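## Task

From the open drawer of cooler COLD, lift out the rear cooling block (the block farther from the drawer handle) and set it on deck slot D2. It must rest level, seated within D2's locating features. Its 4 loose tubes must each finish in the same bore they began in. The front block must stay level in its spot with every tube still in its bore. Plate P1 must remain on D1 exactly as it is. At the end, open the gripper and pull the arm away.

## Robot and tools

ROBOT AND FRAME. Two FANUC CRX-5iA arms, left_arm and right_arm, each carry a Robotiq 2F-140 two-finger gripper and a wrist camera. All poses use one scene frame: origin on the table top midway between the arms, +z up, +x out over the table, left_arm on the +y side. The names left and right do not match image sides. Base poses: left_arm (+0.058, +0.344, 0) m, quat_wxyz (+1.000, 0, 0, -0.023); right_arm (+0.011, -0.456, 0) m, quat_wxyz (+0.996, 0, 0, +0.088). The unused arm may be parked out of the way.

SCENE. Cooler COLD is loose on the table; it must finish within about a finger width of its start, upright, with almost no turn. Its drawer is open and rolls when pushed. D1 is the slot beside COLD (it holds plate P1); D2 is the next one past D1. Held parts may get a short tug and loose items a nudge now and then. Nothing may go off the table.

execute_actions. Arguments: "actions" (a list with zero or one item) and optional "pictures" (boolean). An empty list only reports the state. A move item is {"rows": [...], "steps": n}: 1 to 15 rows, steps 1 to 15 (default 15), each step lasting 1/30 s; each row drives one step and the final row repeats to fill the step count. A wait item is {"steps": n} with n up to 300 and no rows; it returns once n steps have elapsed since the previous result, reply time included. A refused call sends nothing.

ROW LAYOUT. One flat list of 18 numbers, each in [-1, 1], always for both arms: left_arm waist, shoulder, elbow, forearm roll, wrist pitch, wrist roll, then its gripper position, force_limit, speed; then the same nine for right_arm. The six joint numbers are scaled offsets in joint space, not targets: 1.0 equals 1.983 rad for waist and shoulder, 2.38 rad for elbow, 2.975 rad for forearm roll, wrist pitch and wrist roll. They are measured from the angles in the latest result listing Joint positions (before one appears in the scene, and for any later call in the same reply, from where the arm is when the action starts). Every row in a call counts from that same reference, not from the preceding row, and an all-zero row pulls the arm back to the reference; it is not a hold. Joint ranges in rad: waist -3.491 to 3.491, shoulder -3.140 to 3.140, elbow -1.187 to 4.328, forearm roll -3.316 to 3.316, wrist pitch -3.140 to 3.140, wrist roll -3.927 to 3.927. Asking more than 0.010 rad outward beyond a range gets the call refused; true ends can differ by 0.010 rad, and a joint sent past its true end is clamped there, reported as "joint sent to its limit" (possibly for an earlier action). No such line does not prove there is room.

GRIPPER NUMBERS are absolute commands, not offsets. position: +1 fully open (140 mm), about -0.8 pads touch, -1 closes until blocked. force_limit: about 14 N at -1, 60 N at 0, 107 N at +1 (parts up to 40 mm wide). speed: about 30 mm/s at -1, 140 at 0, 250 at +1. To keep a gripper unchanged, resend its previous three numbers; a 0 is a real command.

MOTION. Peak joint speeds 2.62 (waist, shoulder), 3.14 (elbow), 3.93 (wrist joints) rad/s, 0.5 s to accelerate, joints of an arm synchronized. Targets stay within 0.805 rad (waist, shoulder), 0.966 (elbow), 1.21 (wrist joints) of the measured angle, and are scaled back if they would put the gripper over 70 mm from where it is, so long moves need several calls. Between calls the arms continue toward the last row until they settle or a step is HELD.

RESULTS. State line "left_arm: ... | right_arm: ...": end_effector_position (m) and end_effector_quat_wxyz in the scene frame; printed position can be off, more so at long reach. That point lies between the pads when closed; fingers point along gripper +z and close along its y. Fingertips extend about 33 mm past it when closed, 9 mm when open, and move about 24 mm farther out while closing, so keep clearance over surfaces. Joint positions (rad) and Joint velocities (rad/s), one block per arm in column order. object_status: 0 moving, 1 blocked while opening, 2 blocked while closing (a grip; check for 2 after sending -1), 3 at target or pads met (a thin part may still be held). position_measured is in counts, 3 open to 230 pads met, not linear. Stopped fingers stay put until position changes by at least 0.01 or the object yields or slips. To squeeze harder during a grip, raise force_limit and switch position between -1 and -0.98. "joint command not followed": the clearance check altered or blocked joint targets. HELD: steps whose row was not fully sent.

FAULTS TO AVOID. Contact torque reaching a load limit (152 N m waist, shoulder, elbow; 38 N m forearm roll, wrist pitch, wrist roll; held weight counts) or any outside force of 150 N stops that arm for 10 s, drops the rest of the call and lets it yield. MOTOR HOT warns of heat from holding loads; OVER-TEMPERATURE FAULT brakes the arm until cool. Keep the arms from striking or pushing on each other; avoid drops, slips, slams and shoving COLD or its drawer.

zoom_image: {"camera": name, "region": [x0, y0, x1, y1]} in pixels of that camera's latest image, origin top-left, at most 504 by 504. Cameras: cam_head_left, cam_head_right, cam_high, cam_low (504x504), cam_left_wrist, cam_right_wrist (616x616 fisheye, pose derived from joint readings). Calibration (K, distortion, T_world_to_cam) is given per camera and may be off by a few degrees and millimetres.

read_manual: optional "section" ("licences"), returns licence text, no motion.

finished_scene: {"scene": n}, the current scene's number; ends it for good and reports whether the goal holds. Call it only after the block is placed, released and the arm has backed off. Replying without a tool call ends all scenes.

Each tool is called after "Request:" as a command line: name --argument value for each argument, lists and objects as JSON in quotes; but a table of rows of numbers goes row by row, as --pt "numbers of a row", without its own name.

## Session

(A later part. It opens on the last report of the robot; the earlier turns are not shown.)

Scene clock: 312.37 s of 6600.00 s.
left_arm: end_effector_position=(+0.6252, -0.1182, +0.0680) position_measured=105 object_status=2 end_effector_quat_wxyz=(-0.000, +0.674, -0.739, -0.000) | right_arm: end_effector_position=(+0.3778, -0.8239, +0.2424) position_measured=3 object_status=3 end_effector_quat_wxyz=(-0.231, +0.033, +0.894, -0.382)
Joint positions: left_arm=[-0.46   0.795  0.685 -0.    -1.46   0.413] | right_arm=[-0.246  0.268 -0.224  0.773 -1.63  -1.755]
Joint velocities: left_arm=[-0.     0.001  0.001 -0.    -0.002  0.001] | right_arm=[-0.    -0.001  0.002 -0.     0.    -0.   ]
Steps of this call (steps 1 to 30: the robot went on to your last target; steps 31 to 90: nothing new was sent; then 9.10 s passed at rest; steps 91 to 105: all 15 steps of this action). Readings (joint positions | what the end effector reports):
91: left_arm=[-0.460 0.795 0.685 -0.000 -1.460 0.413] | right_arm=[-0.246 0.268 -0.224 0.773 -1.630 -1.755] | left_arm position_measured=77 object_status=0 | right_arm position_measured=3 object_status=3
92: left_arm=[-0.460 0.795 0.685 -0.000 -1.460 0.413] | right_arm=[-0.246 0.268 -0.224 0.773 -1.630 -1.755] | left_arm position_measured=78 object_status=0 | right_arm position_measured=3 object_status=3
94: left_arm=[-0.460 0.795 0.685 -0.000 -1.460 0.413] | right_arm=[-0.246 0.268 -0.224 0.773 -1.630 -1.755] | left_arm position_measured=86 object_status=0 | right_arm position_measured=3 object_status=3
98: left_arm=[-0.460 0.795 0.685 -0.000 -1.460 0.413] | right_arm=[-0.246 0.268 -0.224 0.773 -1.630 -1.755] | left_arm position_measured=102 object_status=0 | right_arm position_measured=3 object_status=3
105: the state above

Request:
execute_actions --actions '[{"rows": [[0,-0.0001,0.0004,0,-0.0004,0,-1,0.7,-0.6,0,0,0,0,0,0,1,0,0],[0,-0.0003,0.0011,0,-0.0011,0,-1,0.7,-0.6,0,0,0,0,0,0,1,0,0],[0,-0.0005,0.0022,0,-0.0021,0,-1,0.7,-0.6,0,0,0,0,0,0,1,0,0],[0,-0.0009,0.0037,0,-0.0035,0,-1,0.7,-0.6,0,0,0,0,0,0,1,0,0],[0,-0.0013,0.006,0,-0.0057,0,-1,0.7,-0.6,0,0,0,0,0,0,1,0,0],[0,-0.0018,0.0087,0,-0.0082,0,-1,0.7,-0.6,0,0,0,0,0,0,1,0,0],[0,-0.0024,0.0119,0,-0.0111,0,-1,0.7,-0.6,0,0,0,0,0,0,1,0,0],[0,-0.0029,0.0156,0,-0.0144,0,-1,0.7,-0.6,0,0,0,0,0,0,1,0,0],[0,-0.0034,0.0198,0,-0.0181,0,-1,0.7,-0.6,0,0,0,0,0,0,1,0,0],[0,-0.0038,0.0241,0,-0.0218,0,-1,0.7,-0.6,0,0,0,0,0,0,1,0,0],[0,-0.0042,0.0285,0,-0.0256,0,-1,0.7,-0.6,0,0,0,0,0,0,1,0,0],[0,-0.0044,0.0326,0,-0.029,0,-1,0.7,-0.6,0,0,0,0,0,0,1,0,0],[0,-0.0045,0.0358,0,-0.0317,0,-1,0.7,-0.6,0,0,0,0,0,0,1,0,0],[0,-0.0046,0.0382,0,-0.0336,0,-1,0.7,-0.6,0,0,0,0,0,0,1,0,0],[0,-0.0046,0.0396,0,-0.0347,0,-1,0.7,-0.6,0,0,0,0,0,0,1,0,0]], "steps": 15}]' --pictures false

Request:
execute_actions --actions '[{"steps": 10}]'

Scene clock: 346.77 s of 6600.00 s.
left_arm: end_effector_position=(+0.6253, -0.1182, +0.1060) position_measured=105 object_status=2 end_effector_quat_wxyz=(-0.000, +0.674, -0.739, -0.000) | right_arm: end_effector_position=(+0.3778, -0.8239, +0.2424) position_measured=3 object_status=3 end_effector_quat_wxyz=(-0.231, +0.033, +0.894, -0.382)
Joint positions: left_arm=[-0.46   0.787  0.759 -0.    -1.543  0.413] | right_arm=[-0.246  0.268 -0.224  0.773 -1.63  -1.755]
Joint velocities: left_arm=[-0.    -0.013  0.248 -0.    -0.258  0.   ] | right_arm=[ 0.001  0.001 -0.002 -0.001  0.     0.001]
Steps of this call (steps 1 to 15: the robot went on to your last target; steps 16 to 90: nothing new was sent; then 30.90 s passed at rest; steps 91 to 105: all 15 steps of this action). Readings (joint positions | what the end effector reports):
91: left_arm=[-0.460 0.795 0.685 -0.000 -1.460 0.413] | right_arm=[-0.246 0.268 -0.224 0.773 -1.630 -1.755] | left_arm position_measured=105 object_status=2 | right_arm position_measured=3 object_status=3
92: left_arm=[-0.460 0.795 0.685 -0.000 -1.461 0.413] | right_arm=[-0.246 0.268 -0.224 0.773 -1.630 -1.755] | left_arm position_measured=105 object_status=2 | right_arm position_measured=3 object_status=3
94: left_arm=[-0.460 0.795 0.687 -0.000 -1.463 0.413] | right_arm=[-0.246 0.268 -0.224 0.773 -1.630 -1.755] | left_arm position_measured=105 object_status=2 | right_arm position_measured=3 object_status=3
98: left_arm=[-0.460 0.793 0.701 -0.000 -1.480 0.413] | right_arm=[-0.246 0.268 -0.224 0.773 -1.630 -1.755] | left_arm position_measured=105 object_status=2 | right_arm position_measured=3 object_status=3
105: the state above

Scene clock: 347.10 s of 6600.00 s.
left_arm: end_effector_position=(+0.6252, -0.1181, +0.1150) position_measured=105 object_status=2 end_effector_quat_wxyz=(-0.000, +0.674, -0.739, -0.000) | right_arm: end_effector_position=(+0.3778, -0.8239, +0.2424) position_measured=3 object_status=3 end_effector_quat_wxyz=(-0.231, +0.033, +0.894, -0.382)
Joint positions: left_arm=[-0.46   0.786  0.779 -0.    -1.563  0.413] | right_arm=[-0.246  0.268 -0.224  0.773 -1.63  -1.755]
Joint velocities: left_arm=[-0.001  0.     0.001  0.    -0.002 -0.   ] | right_arm=[-0.001 -0.    -0.    -0.     0.    -0.   ]
Steps of this call (steps 1 to 10: the robot went on to your last target). Readings (joint positions | what the end effector reports):
1: left_arm=[-0.460 0.787 0.767 -0.000 -1.551 0.413] | right_arm=[-0.246 0.268 -0.224 0.773 -1.630 -1.755] | left_arm position_measured=105 object_status=2 | right_arm position_measured=3 object_status=3
2: left_arm=[-0.460 0.786 0.773 -0.000 -1.557 0.413] | right_arm=[-0.246 0.268 -0.224 0.773 -1.630 -1.755] | left_arm position_measured=105 object_status=2 | right_arm position_measured=3 object_status=3
4: left_arm=[-0.460 0.786 0.777 -0.000 -1.562 0.413] | right_arm=[-0.246 0.268 -0.224 0.773 -1.630 -1.755] | left_arm position_measured=105 object_status=2 | right_arm position_measured=3 object_status=3
8: left_arm=[-0.460 0.786 0.779 -0.000 -1.563 0.413] | right_arm=[-0.246 0.268 -0.224 0.773 -1.630 -1.755] | left_arm position_measured=105 object_status=2 | right_arm position_measured=3 object_status=3
10: the state above
camera_calibration (this result's frames):
cam_left_wrist: T_world_to_cam=[[-0.965109, 0.260949, -0.0216954, 0.640876], [0.237558, 0.907416, 0.346645, -0.0761883], [0.110143, 0.329396, -0.937746, 0.271709], [0, 0, 0, 1]] pos_world=[0.606687, -0.187602, 0.295109]
cam_right_wrist: T_world_to_cam=[[0.00424188, 0.699994, -0.714136, 0.742213], [0.999557, 0.0180582, 0.0236378, -0.367887], [0.0294424, -0.71392, -0.699608, -0.244481], [0, 0, 0, 1]] pos_world=[0.371773, -0.687442, 0.367696]

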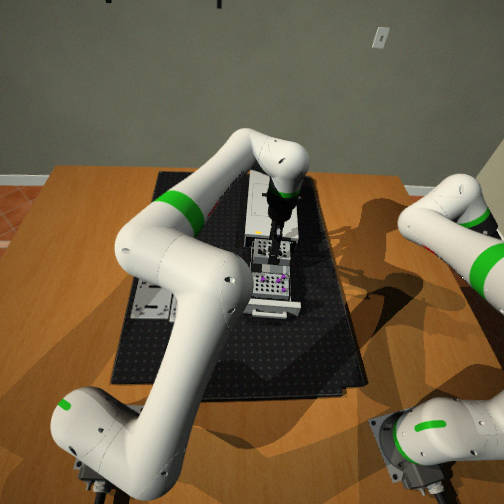

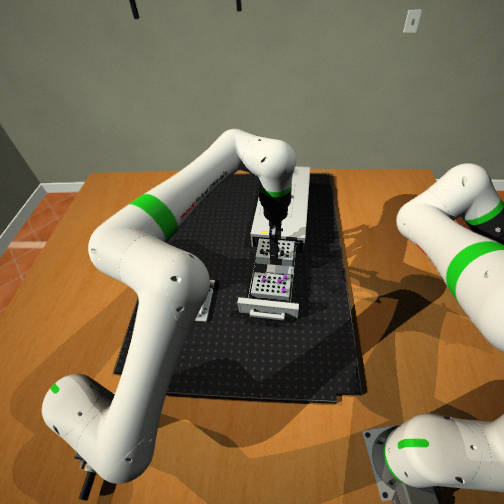

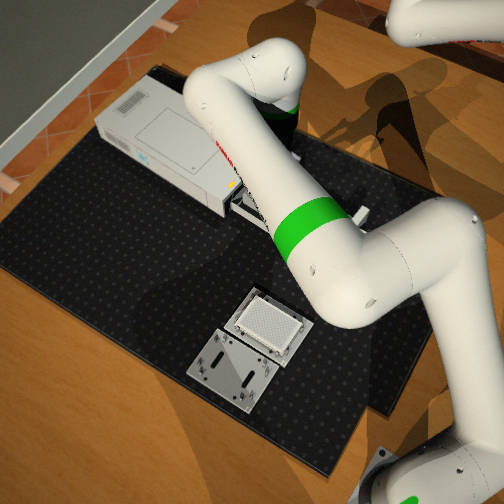

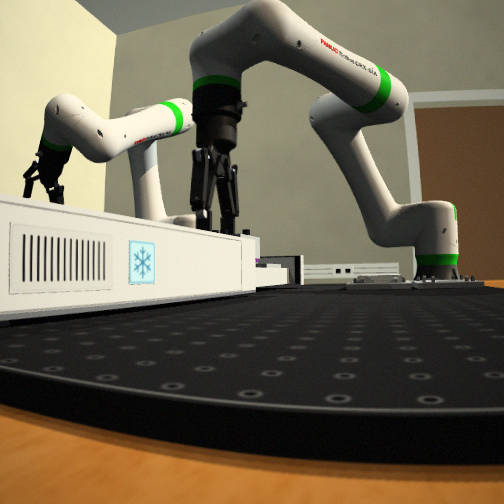

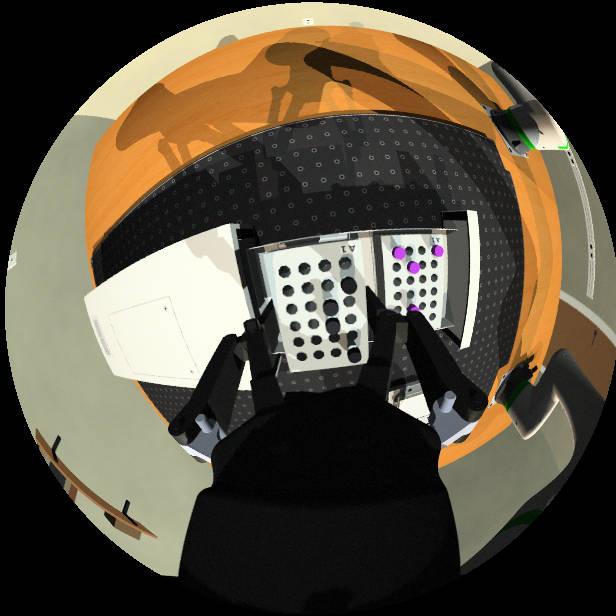

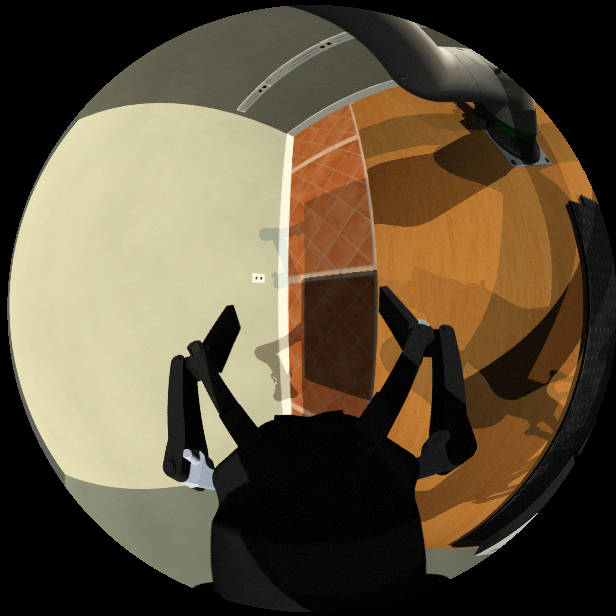

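Request:
zoom_image --camera "cam_low" --region '[220, 210, 310, 300]'

Region (220, 210, 310, 300) of cam_low's 504x504 image, scaled by 5.600, with more detail than that image has.

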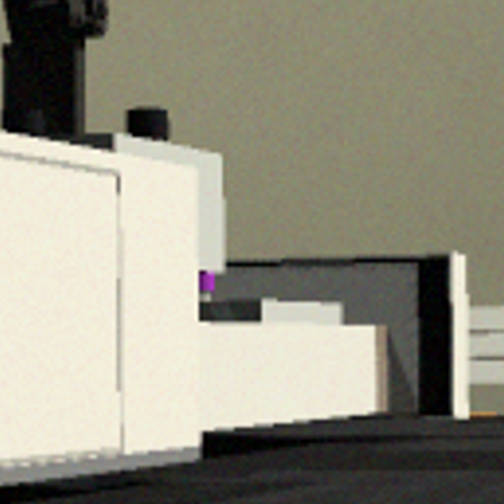

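Request:
execute_actions --actions '[{"rows": [[0,-0.0011,0,0,-0.0007,0,-1,0.7,-0.6,0,0,0,0,0,0,1,0,0],[0,-0.0036,0,0,-0.0024,0,-1,0.7,-0.6,0,0,0,0,0,0,1,0,0],[0,-0.0075,0,0,-0.005,0,-1,0.7,-0.6,0,0,0,0,0,0,1,0,0],[0,-0.0122,0,0,-0.0081,0,-1,0.7,-0.6,0,0,0,0,0,0,1,0,0],[0,-0.0169,0,0,-0.0113,0,-1,0.7,-0.6,0,0,0,0,0,0,1,0,0],[0,-0.0214,0,0,-0.0142,0,-1,0.7,-0.6,0,0,0,0,0,0,1,0,0],[0.0007,-0.0251,-0.0005,0,-0.0163,-0.0014,-1,0.7,-0.6,0,0,0,0,0,0,1,0,0],[0.0023,-0.0283,-0.0018,0,-0.0175,-0.0051,-1,0.7,-0.6,0,0,0,0,0,0,1,0,0],[0.0052,-0.0309,-0.004,0,-0.0174,-0.0116,-1,0.7,-0.6,0,0,0,0,0,0,1,0,0],[0.0098,-0.0338,-0.0075,0,-0.0165,-0.0217,-1,0.7,-0.6,0,0,0,0,0,0,1,0,0],[0.0163,-0.0378,-0.0126,0,-0.0151,-0.0362,-1,0.7,-0.6,0,0,0,0,0,0,1,0,0],[0.0248,-0.043,-0.0191,0,-0.0134,-0.055,-1,0.7,-0.6,0,0,0,0,0,0,1,0,0],[0.0353,-0.0494,-0.0272,0,-0.0112,-0.0782,-1,0.7,-0.6,0,0,0,0,0,0,1,0,0],[0.0477,-0.057,-0.0367,0,-0.0086,-0.1057,-1,0.7,-0.6,0,0,0,0,0,0,1,0,0],[0.3268,-0.2281,-0.2515,0,0.0491,-0.7243,-1,0.7,-0.6,0,0,0,0,0,0,1,0,0]], "steps": 15}]' --pictures false

Request:
execute_actions --actions '[{"steps": 50}]'

Scene clock: 444.00 s of 6600.00 s.
left_arm: end_effector_position=(+0.6206, -0.0854, +0.1546) position_measured=105 object_status=2 end_effector_quat_wxyz=(-0.000, -0.640, +0.768, +0.001) | right_arm: end_effector_position=(+0.3777, -0.8239, +0.2424) position_measured=3 object_status=3 end_effector_quat_wxyz=(-0.231, +0.033, +0.894, -0.382)
Joint positions: left_arm=[-0.422  0.709  0.744 -0.    -1.608  0.287] | right_arm=[-0.246  0.268 -0.224  0.773 -1.63  -1.755]
Joint velocities: left_arm=[ 0.346 -0.225 -0.32   0.     0.079 -1.131] | right_arm=[ 0.001 -0.    -0.001  0.001  0.     0.001]
Steps of this call (steps 1 to 30: the robot went on to your last target; steps 31 to 90: nothing new was sent; then 93.40 s passed at rest; steps 91 to 105: all 15 steps of this action). Readings (joint positions | what the end effector reports):
91: left_arm=[-0.460 0.786 0.779 -0.000 -1.564 0.413] | right_arm=[-0.246 0.268 -0.224 0.773 -1.630 -1.755] | left_arm position_measured=105 object_status=2 | right_arm position_measured=3 object_status=3
92: left_arm=[-0.460 0.786 0.779 -0.000 -1.564 0.413] | right_arm=[-0.246 0.268 -0.224 0.773 -1.630 -1.755] | left_arm position_measured=105 object_status=2 | right_arm position_measured=3 object_status=3
94: left_arm=[-0.460 0.781 0.779 -0.000 -1.569 0.413] | right_arm=[-0.246 0.268 -0.224 0.773 -1.630 -1.755] | left_arm position_measured=105 object_status=2 | right_arm position_measured=3 object_status=3
98: left_arm=[-0.460 0.754 0.779 -0.000 -1.596 0.412] | right_arm=[-0.246 0.268 -0.224 0.773 -1.630 -1.755] | left_arm position_measured=105 object_status=2 | right_arm position_measured=3 object_status=3
105: the state above

Scene clock: 445.67 s of 6600.00 s.
left_arm: end_effector_position=(+0.6299, +0.2952, +0.1501) position_measured=105 object_status=2 end_effector_quat_wxyz=(-0.000, +0.014, +1.000, +0.000) | right_arm: end_effector_position=(+0.3778, -0.8239, +0.2424) position_measured=3 object_status=3 end_effector_quat_wxyz=(-0.231, +0.033, +0.894, -0.382)
Joint positions: left_arm=[ 0.188  0.334  0.18  -0.    -1.417 -1.742] | right_arm=[-0.246  0.268 -0.224  0.773 -1.63  -1.755]
Joint velocities: left_arm=[-0.    -0.001  0.001 -0.     0.001 -0.   ] | right_arm=[ 0.001 -0.    -0.003 -0.    -0.     0.001]
Steps of this call (steps 1 to 50: the robot went on to your last target). Readings (joint positions | what the end effector reports):
1: left_arm=[-0.409 0.701 0.732 -0.000 -1.605 0.248] | right_arm=[-0.246 0.268 -0.224 0.773 -1.630 -1.755] | left_arm position_measured=105 object_status=2 | right_arm position_measured=3 object_status=3
2: left_arm=[-0.392 0.690 0.716 -0.000 -1.601 0.210] | right_arm=[-0.246 0.268 -0.224 0.773 -1.630 -1.755] | left_arm position_measured=105 object_status=2 | right_arm position_measured=3 object_status=3
4: left_arm=[-0.353 0.667 0.681 -0.000 -1.588 0.137] | right_arm=[-0.246 0.268 -0.224 0.773 -1.630 -1.755] | left_arm position_measured=105 object_status=2 | right_arm position_measured=3 object_status=3
8: left_arm=[-0.283 0.623 0.616 -0.000 -1.566 -0.020] | right_arm=[-0.246 0.268 -0.224 0.773 -1.630 -1.755] | left_arm position_measured=105 object_status=2 | right_arm position_measured=3 object_status=3
50: the state above
camera_calibration (this result's frames):
cam_left_wrist: T_world_to_cam=[[0.198561, 0.979863, -0.0210457, -0.407018], [0.920901, -0.179177, 0.346176, -0.574152], [0.335434, -0.088118, -0.937934, 0.14931], [0, 0, 0, 1]] pos_world=[0.559471, 0.309104, 0.330235]
cam_right_wrist: T_world_to_cam=[[0.00424181, 0.699994, -0.714136, 0.742213], [0.999557, 0.0180582, 0.0236378, -0.367887], [0.0294423, -0.71392, -0.699608, -0.244481], [0, 0, 0, 1]] pos_world=[0.371773, -0.687442, 0.367696]

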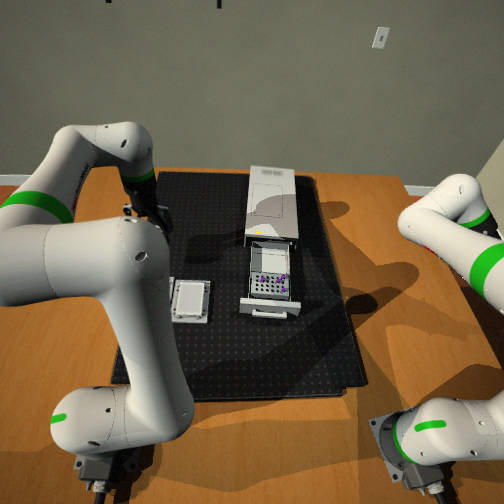

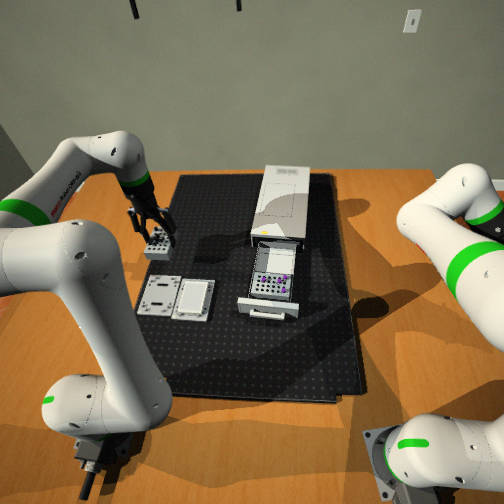

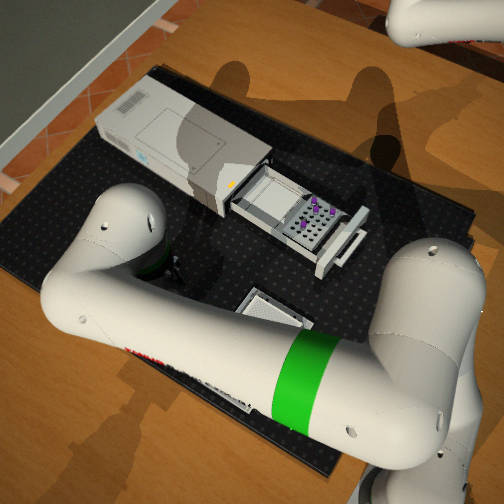

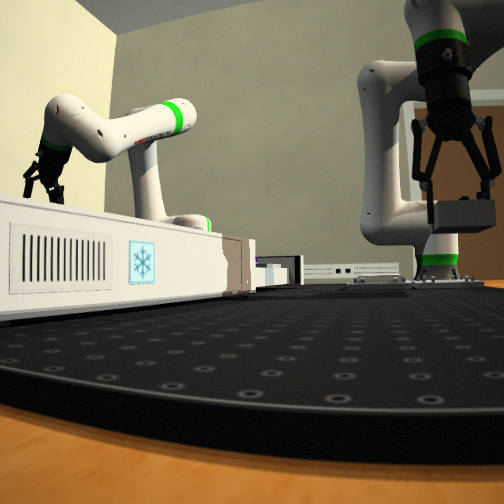

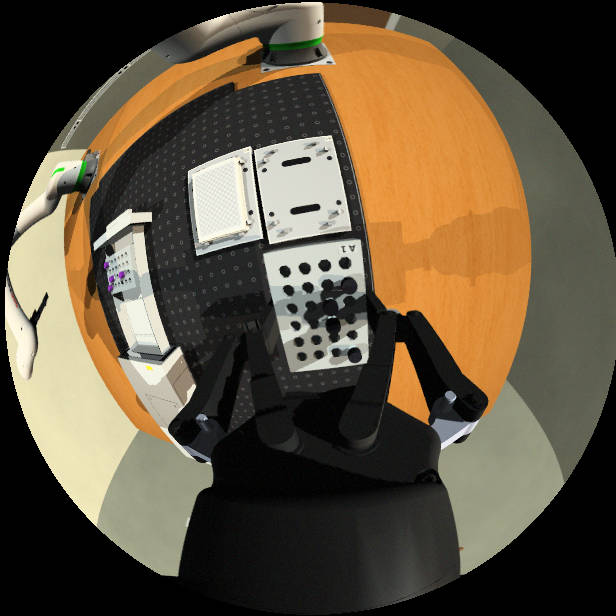

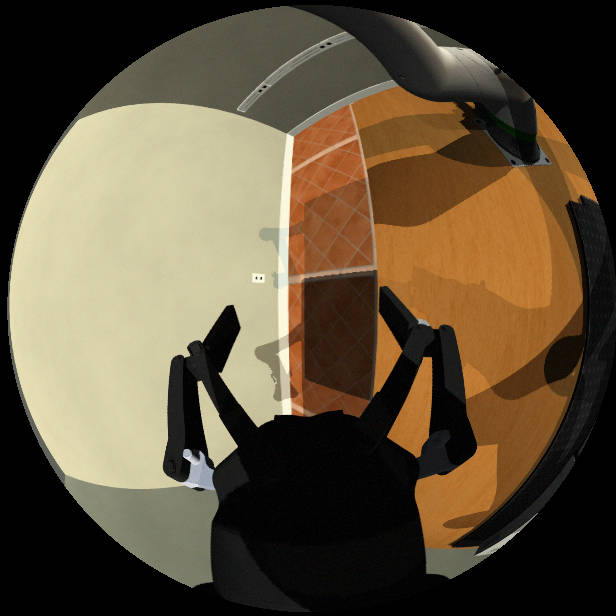

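Request:
zoom_image --camera "cam_left_wrist" --region '[240, 125, 380, 265]'

Request:
zoom_image --camera "cam_left_wrist" --region '[240, 230, 390, 380]'

Request:
zoom_image --camera "cam_low" --region '[340, 180, 504, 300]'

Region (240, 125, 380, 265) of cam_left_wrist's 616x616 image, scaled by 3.600, with more detail than that image has.

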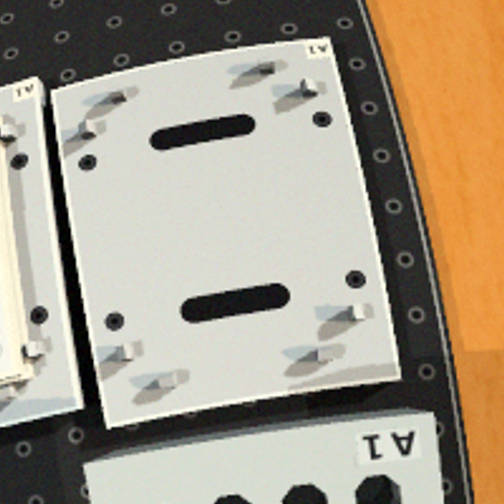

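Region (240, 230, 390, 380) of cam_left_wrist's 616x616 image, scaled by 3.360, with more detail than that image has.

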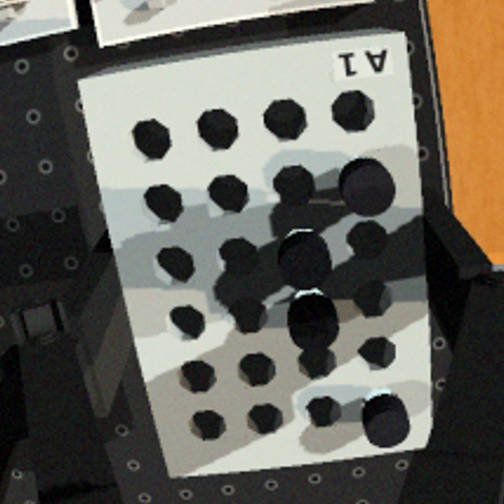

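Region (340, 180, 504, 300) of cam_low's 504x504 image, scaled by 3.073, with more detail than that image has; it fills the top 369 rows of this view, and the rest is white.

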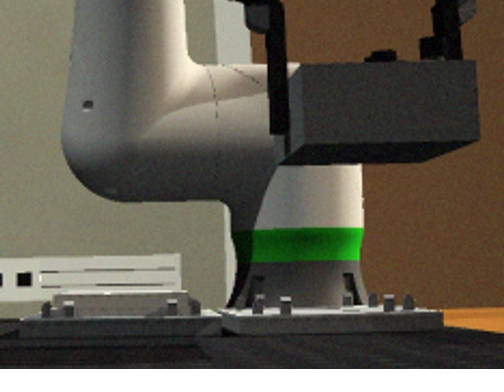

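Request:
execute_actions --actions '[{"rows": [[0.02483,-0.16797,-0.22875,0,0.07104,-0.0104,-1,0.7,-0.6,0,0,0,0,0,0,1,0,0]], "steps": 15}]' --pictures false

Request:
execute_actions --actions '[{"steps": 18}]'

Scene clock: 534.70 s of 6600.00 s.
left_arm: end_effector_position=(+0.5146, +0.2955, +0.1037) position_measured=105 object_status=2 end_effector_quat_wxyz=(-0.000, +0.007, +1.000, +0.000) | right_arm: end_effector_position=(+0.3777, -0.8239, +0.2424) position_measured=3 object_status=3 end_effector_quat_wxyz=(-0.231, +0.033, +0.894, -0.382)
Joint positions: left_arm=[ 0.226  0.078 -0.238 -0.    -1.255 -1.766] | right_arm=[-0.246  0.268 -0.224  0.773 -1.63  -1.755]
Joint velocities: left_arm=[ 0.092 -0.623 -1.018  0.     0.391 -0.058] | right_arm=[ 0.    -0.001 -0.    -0.001 -0.    -0.   ]
Steps of this call (steps 1 to 15: the robot went on to your last target; steps 16 to 90: nothing new was sent; then 85.53 s passed at rest; steps 91 to 105: all 15 steps of this action). Readings (joint positions | what the end effector reports):
91: left_arm=[0.188 0.334 0.180 -0.000 -1.417 -1.742] | right_arm=[-0.246 0.268 -0.224 0.773 -1.630 -1.755] | left_arm position_measured=105 object_status=2 | right_arm position_measured=3 object_status=3
92: left_arm=[0.189 0.332 0.178 -0.000 -1.416 -1.742] | right_arm=[-0.246 0.268 -0.224 0.773 -1.630 -1.755] | left_arm position_measured=105 object_status=2 | right_arm position_measured=3 object_status=3
94: left_arm=[0.191 0.317 0.153 -0.000 -1.407 -1.744] | right_arm=[-0.246 0.268 -0.224 0.773 -1.630 -1.755] | left_arm position_measured=105 object_status=2 | right_arm position_measured=3 object_status=3
98: left_arm=[0.203 0.237 0.022 -0.000 -1.356 -1.751] | right_arm=[-0.246 0.268 -0.224 0.773 -1.630 -1.755] | left_arm position_measured=105 object_status=2 | right_arm position_measured=3 object_status=3
105: the state above

Scene clock: 535.30 s of 6600.00 s.
left_arm: end_effector_position=(+0.4772, +0.2933, +0.0851) position_measured=105 object_status=2 end_effector_quat_wxyz=(+0.000, +0.005, +1.000, +0.000) | right_arm: end_effector_position=(+0.3777, -0.8239, +0.2424) position_measured=3 object_status=3 end_effector_quat_wxyz=(-0.231, +0.033, +0.894, -0.382)
Joint positions: left_arm=[ 0.238  0.001 -0.364 -0.    -1.206 -1.773] | right_arm=[-0.246  0.268 -0.224  0.773 -1.63  -1.755]
Joint velocities: left_arm=[ 0. -0. -0. -0.  0. -0.] | right_arm=[ 0.    -0.001 -0.001 -0.     0.001  0.001]
Steps of this call (steps 1 to 18: the robot went on to your last target). Readings (joint positions | what the end effector reports):
1: left_arm=[0.229 0.058 -0.271 -0.000 -1.242 -1.768] | right_arm=[-0.246 0.268 -0.224 0.773 -1.630 -1.755] | left_arm position_measured=105 object_status=2 | right_arm position_measured=3 object_status=3
2: left_arm=[0.232 0.040 -0.300 -0.000 -1.231 -1.769] | right_arm=[-0.246 0.268 -0.224 0.773 -1.630 -1.755] | left_arm position_measured=105 object_status=2 | right_arm position_measured=3 object_status=3
4: left_arm=[0.236 0.014 -0.342 -0.000 -1.215 -1.772] | right_arm=[-0.246 0.268 -0.224 0.773 -1.630 -1.755] | left_arm position_measured=105 object_status=2 | right_arm position_measured=3 object_status=3
8: left_arm=[0.238 0.001 -0.363 -0.000 -1.206 -1.773] | right_arm=[-0.246 0.268 -0.224 0.773 -1.630 -1.755] | left_arm position_measured=105 object_status=2 | right_arm position_measured=3 object_status=3
18: the state above
camera_calibration (this result's frames):
cam_left_wrist: T_world_to_cam=[[0.180689, 0.983316, -0.0210158, -0.368767], [0.923995, -0.162389, 0.346213, -0.417786], [0.337024, -0.0819754, -0.937921, 0.136801], [0, 0, 0, 1]] pos_world=[0.40656, 0.305985, 0.265201]
cam_right_wrist: T_world_to_cam=[[0.00424173, 0.699994, -0.714136, 0.742213], [0.999557, 0.0180581, 0.0236376, -0.367886], [0.0294421, -0.71392, -0.699608, -0.244481], [0, 0, 0, 1]] pos_world=[0.371773, -0.687442, 0.367696]

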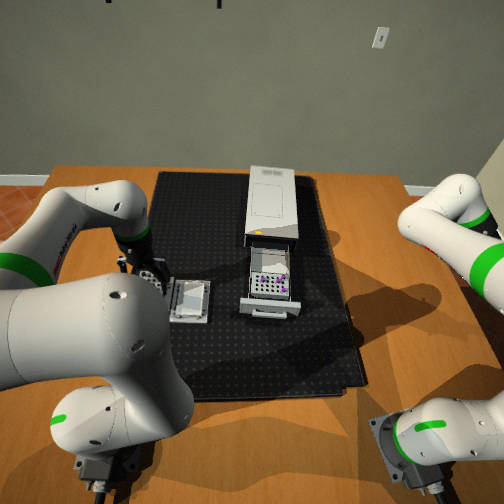

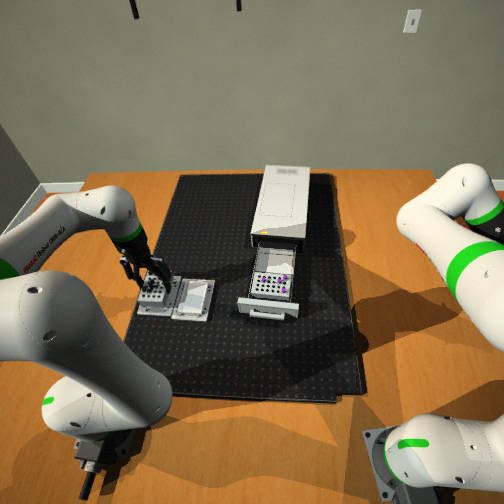

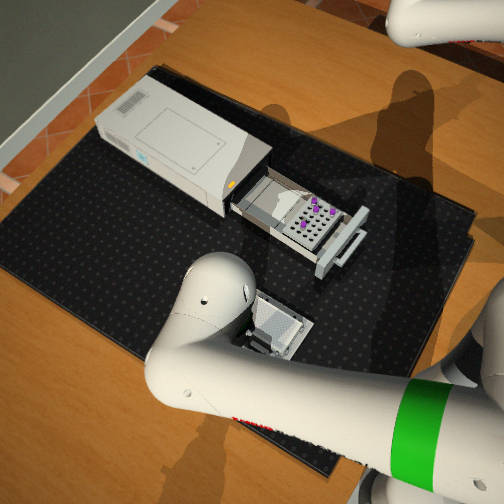

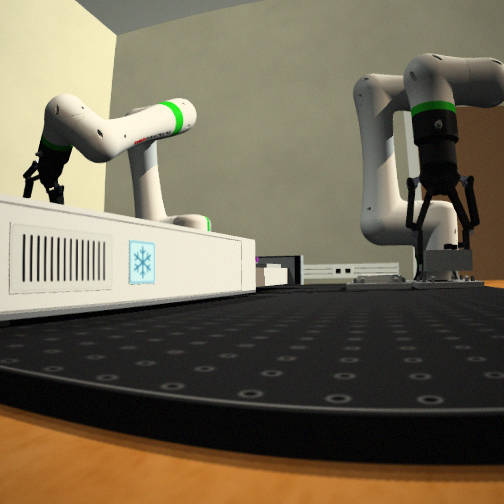

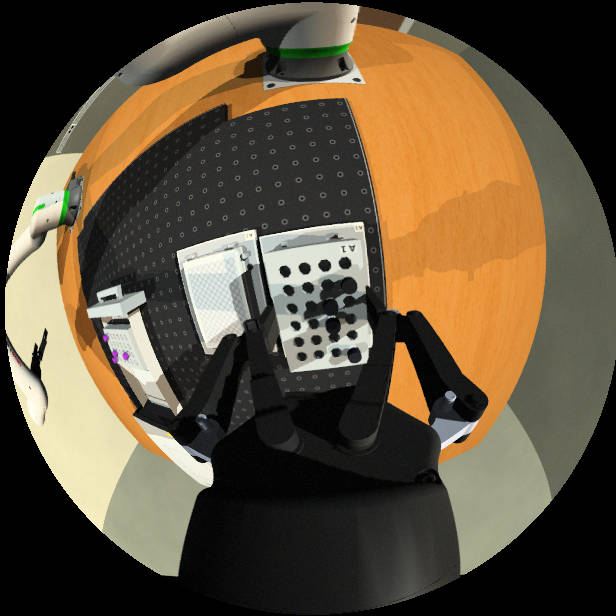

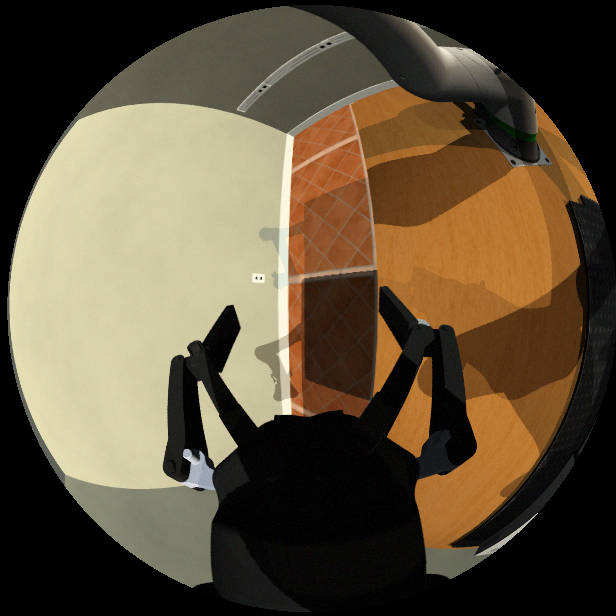

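Request:
zoom_image --camera "cam_left_wrist" --region '[250, 210, 380, 290]'

Request:
zoom_image --camera "cam_low" --region '[400, 230, 500, 300]'

Request:
zoom_image --camera "cam_head_right" --region '[120, 255, 220, 330]'

Region (250, 210, 380, 290) of cam_left_wrist's 616x616 image, scaled by 3.877, with more detail than that image has; it fills the top 310 rows of this view, and the rest is white.

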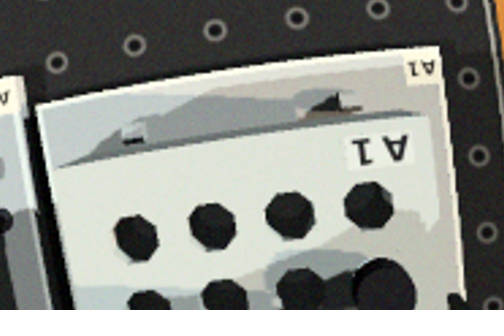

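Region (400, 230, 500, 300) of cam_low's 504x504 image, scaled by 5.040, with more detail than that image has; it fills the top 353 rows of this view, and the rest is white.

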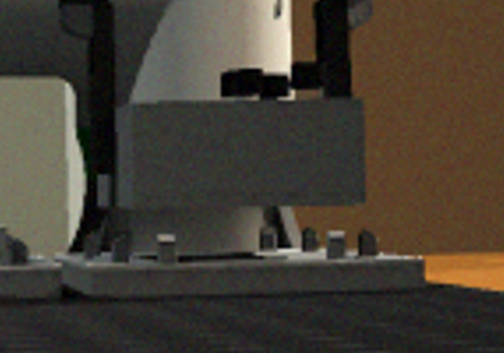

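Region (120, 255, 220, 330) of cam_head_right's 504x504 image, scaled by 5.040, with more detail than that image has; it fills the top 378 rows of this view, and the rest is white.

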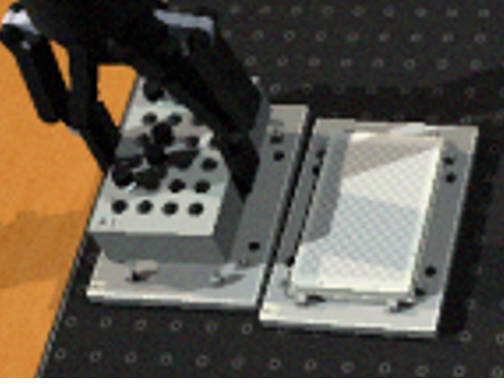

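Request:
zoom_image --camera "cam_left_wrist" --region '[255, 228, 315, 268]'

Request:
zoom_image --camera "cam_left_wrist" --region '[315, 215, 375, 255]'

Region (255, 228, 315, 268) of cam_left_wrist's 616x616 image, scaled by 8.400, with more detail than that image has.

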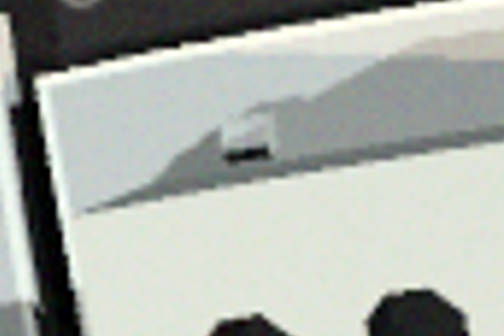

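Region (315, 215, 375, 255) of cam_left_wrist's 616x616 image, scaled by 8.400, with more detail than that image has.

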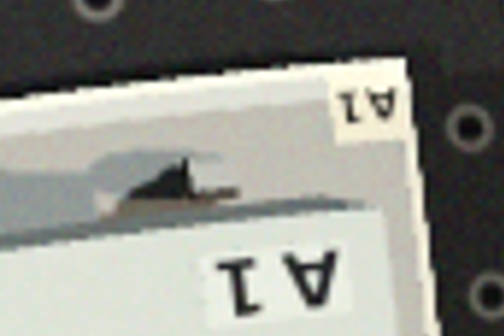

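Request:
execute_actions --actions '[{"rows": [[-0.0001,0.0002,-0.0003,0,0.0004,0.0004,-1,0.7,-0.6,0,0,0,0,0,0,1,0,0],[-0.0002,0.0006,-0.0009,0,0.0011,0.0008,-1,0.7,-0.6,0,0,0,0,0,0,1,0,0],[-0.0003,0.0011,-0.0017,0,0.0021,0.0012,-1,0.7,-0.6,0,0,0,0,0,0,1,0,0],[-0.0003,0.0018,-0.0026,0,0.0033,0.0012,-1,0.7,-0.6,0,0,0,0,0,0,1,0,0],[-0.0003,0.0025,-0.0036,0,0.0045,0.0012,-1,0.7,-0.6,0,0,0,0,0,0,1,0,0],[-0.0003,0.0032,-0.0045,0,0.0057,0.0012,-1,0.7,-0.6,0,0,0,0,0,0,1,0,0],[-0.0003,0.0039,-0.0055,0,0.007,0.0012,-1,0.7,-0.6,0,0,0,0,0,0,1,0,0],[-0.0003,0.0046,-0.0064,0,0.0082,0.0012,-1,0.7,-0.6,0,0,0,0,0,0,1,0,0],[-0.0003,0.0053,-0.0073,0,0.0094,0.0012,-1,0.7,-0.6,0,0,0,0,0,0,1,0,0],[-0.0003,0.006,-0.0082,0,0.0106,0.0012,-1,0.7,-0.6,0,0,0,0,0,0,1,0,0],[-0.0003,0.0066,-0.0091,0,0.0117,0.0012,-1,0.7,-0.6,0,0,0,0,0,0,1,0,0],[-0.0003,0.0072,-0.0099,0,0.0127,0.0012,-1,0.7,-0.6,0,0,0,0,0,0,1,0,0],[-0.0003,0.0077,-0.0105,0,0.0135,0.0012,-1,0.7,-0.6,0,0,0,0,0,0,1,0,0],[-0.0003,0.008,-0.0109,0,0.0141,0.0012,-1,0.7,-0.6,0,0,0,0,0,0,1,0,0],[-0.0003,0.0082,-0.01116,0,0.01439,0.0012,-1,0.7,-0.6,0,0,0,0,0,0,1,0,0]], "steps": 15}]' --pictures false

Request:
execute_actions --actions '[{"steps": 8}]'

Scene clock: 624.10 s of 6600.00 s.
left_arm: end_effector_position=(+0.4771, +0.2930, +0.0699) position_measured=105 object_status=2 end_effector_quat_wxyz=(+0.000, +0.004, +1.000, +0.000) | right_arm: end_effector_position=(+0.3778, -0.8239, +0.2424) position_measured=3 object_status=3 end_effector_quat_wxyz=(-0.231, +0.033, +0.894, -0.382)
Joint positions: left_arm=[ 0.237  0.015 -0.387 -0.    -1.168 -1.769] | right_arm=[-0.246  0.268 -0.224  0.773 -1.63  -1.755]
Joint velocities: left_arm=[ 0.     0.026 -0.041 -0.     0.068 -0.   ] | right_arm=[ 0.001 -0.001  0.    -0.001 -0.001  0.002]
Steps of this call (steps 1 to 15: the robot went on to your last target; steps 16 to 90: nothing new was sent; then 85.30 s passed at rest; steps 91 to 105: all 15 steps of this action). Readings (joint positions | what the end effector reports):
91: left_arm=[0.238 0.001 -0.364 -0.000 -1.206 -1.773] | right_arm=[-0.246 0.268 -0.224 0.773 -1.630 -1.755] | left_arm position_measured=105 object_status=2 | right_arm position_measured=3 object_status=3
92: left_arm=[0.238 0.001 -0.364 -0.000 -1.206 -1.773] | right_arm=[-0.246 0.268 -0.224 0.773 -1.630 -1.755] | left_arm position_measured=105 object_status=2 | right_arm position_measured=3 object_status=3
94: left_arm=[0.238 0.001 -0.366 -0.000 -1.203 -1.771] | right_arm=[-0.246 0.268 -0.224 0.773 -1.630 -1.755] | left_arm position_measured=105 object_status=2 | right_arm position_measured=3 object_status=3
98: left_arm=[0.237 0.006 -0.373 -0.000 -1.191 -1.770] | right_arm=[-0.246 0.268 -0.224 0.773 -1.630 -1.755] | left_arm position_measured=105 object_status=2 | right_arm position_measured=3 object_status=3
105: the state above

Scene clock: 624.37 s of 6600.00 s.
left_arm: end_effector_position=(+0.4770, +0.2930, +0.0680) position_measured=105 object_status=2 end_effector_quat_wxyz=(+0.000, +0.004, +1.000, +0.000) | right_arm: end_effector_position=(+0.3777, -0.8239, +0.2424) position_measured=3 object_status=3 end_effector_quat_wxyz=(-0.231, +0.033, +0.894, -0.382)
Joint positions: left_arm=[ 0.237  0.017 -0.39  -0.    -1.163 -1.769] | right_arm=[-0.246  0.268 -0.224  0.773 -1.63  -1.755]
Joint velocities: left_arm=[-0.     0.002  0.     0.     0.001 -0.   ] | right_arm=[-0.    -0.001  0.001 -0.001  0.001 -0.   ]
Steps of this call (steps 1 to 8: the robot went on to your last target). Readings (joint positions | what the end effector reports):
1: left_arm=[0.237 0.016 -0.389 -0.000 -1.166 -1.769] | right_arm=[-0.246 0.268 -0.224 0.773 -1.630 -1.755] | left_arm position_measured=105 object_status=2 | right_arm position_measured=3 object_status=3
2: left_arm=[0.237 0.016 -0.390 -0.000 -1.165 -1.769] | right_arm=[-0.246 0.268 -0.224 0.773 -1.630 -1.755] | left_arm position_measured=105 object_status=2 | right_arm position_measured=3 object_status=3
4: left_arm=[0.237 0.017 -0.390 -0.000 -1.164 -1.769] | right_arm=[-0.246 0.268 -0.224 0.773 -1.630 -1.755] | left_arm position_measured=105 object_status=2 | right_arm position_measured=3 object_status=3
8: the state above
camera_calibration (this result's frames):
cam_left_wrist: T_world_to_cam=[[0.177773, 0.983847, -0.0210355, -0.367532], [0.92445, -0.159637, 0.346278, -0.412706], [0.337327, -0.0810053, -0.937896, 0.120419], [0, 0, 0, 1]] pos_world=[0.406243, 0.305467, 0.248121]
cam_right_wrist: T_world_to_cam=[[0.00424184, 0.699995, -0.714136, 0.742213], [0.999557, 0.018058, 0.0236377, -0.367887], [0.0294421, -0.71392, -0.699608, -0.244481], [0, 0, 0, 1]] pos_world=[0.371773, -0.687442, 0.367696]

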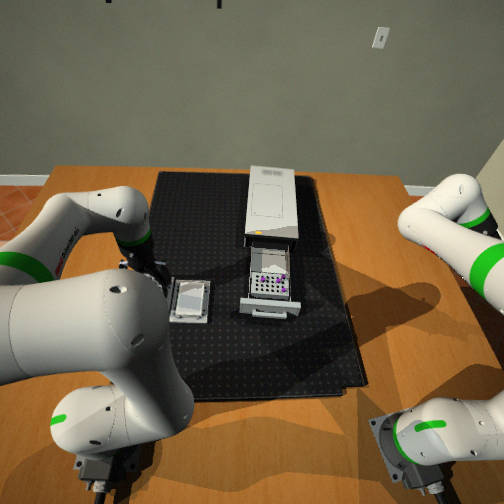

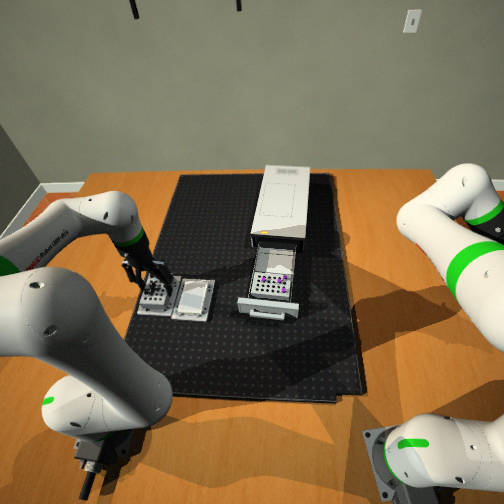

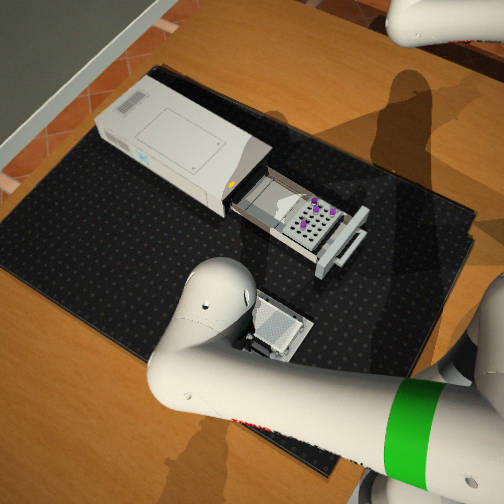

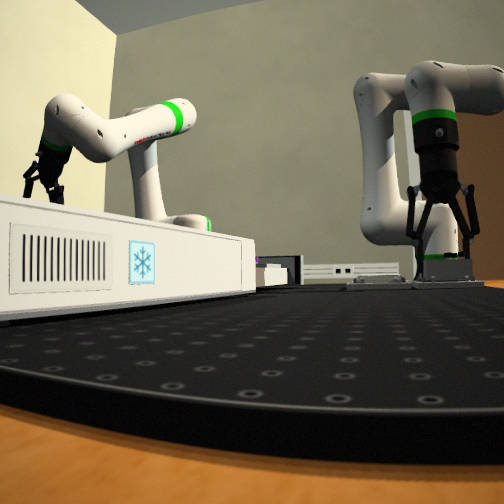

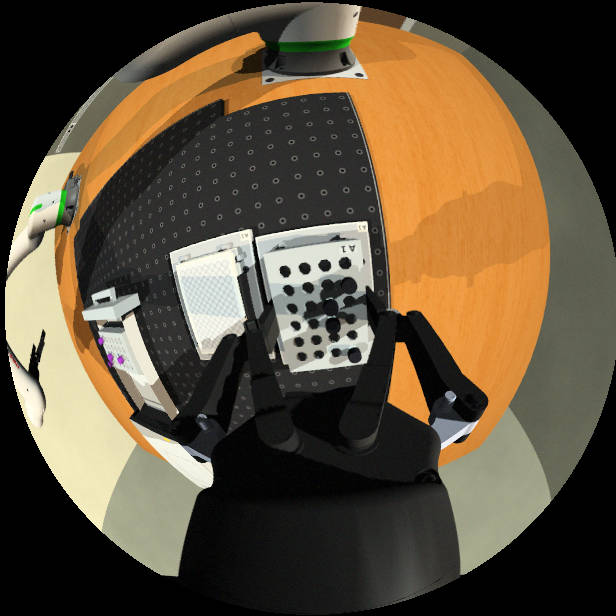

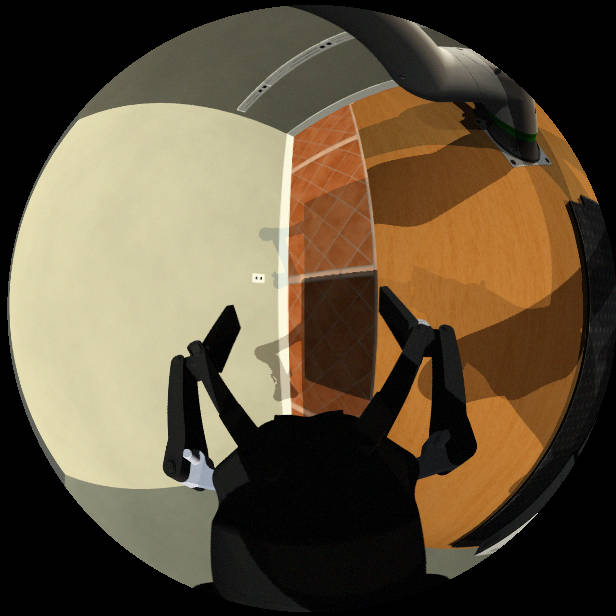

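Request:
zoom_image --camera "cam_low" --region '[410, 245, 490, 295]'

Request:
zoom_image --camera "cam_left_wrist" --region '[250, 210, 380, 290]'

Region (410, 245, 490, 295) of cam_low's 504x504 image, scaled by 6.300, with more detail than that image has; it fills the top 315 rows of this view, and the rest is white.

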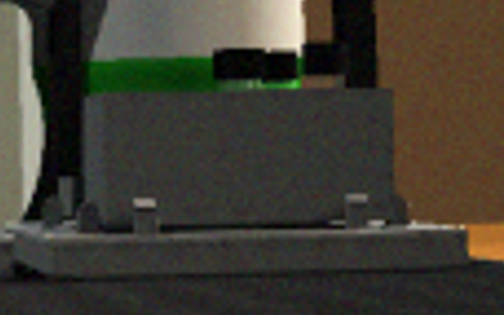

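Region (250, 210, 380, 290) of cam_left_wrist's 616x616 image, scaled by 3.877, with more detail than that image has; it fills the top 310 rows of this view, and the rest is white.

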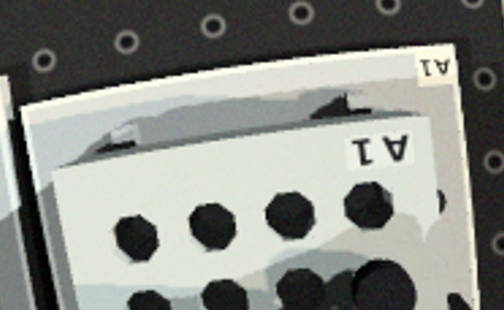

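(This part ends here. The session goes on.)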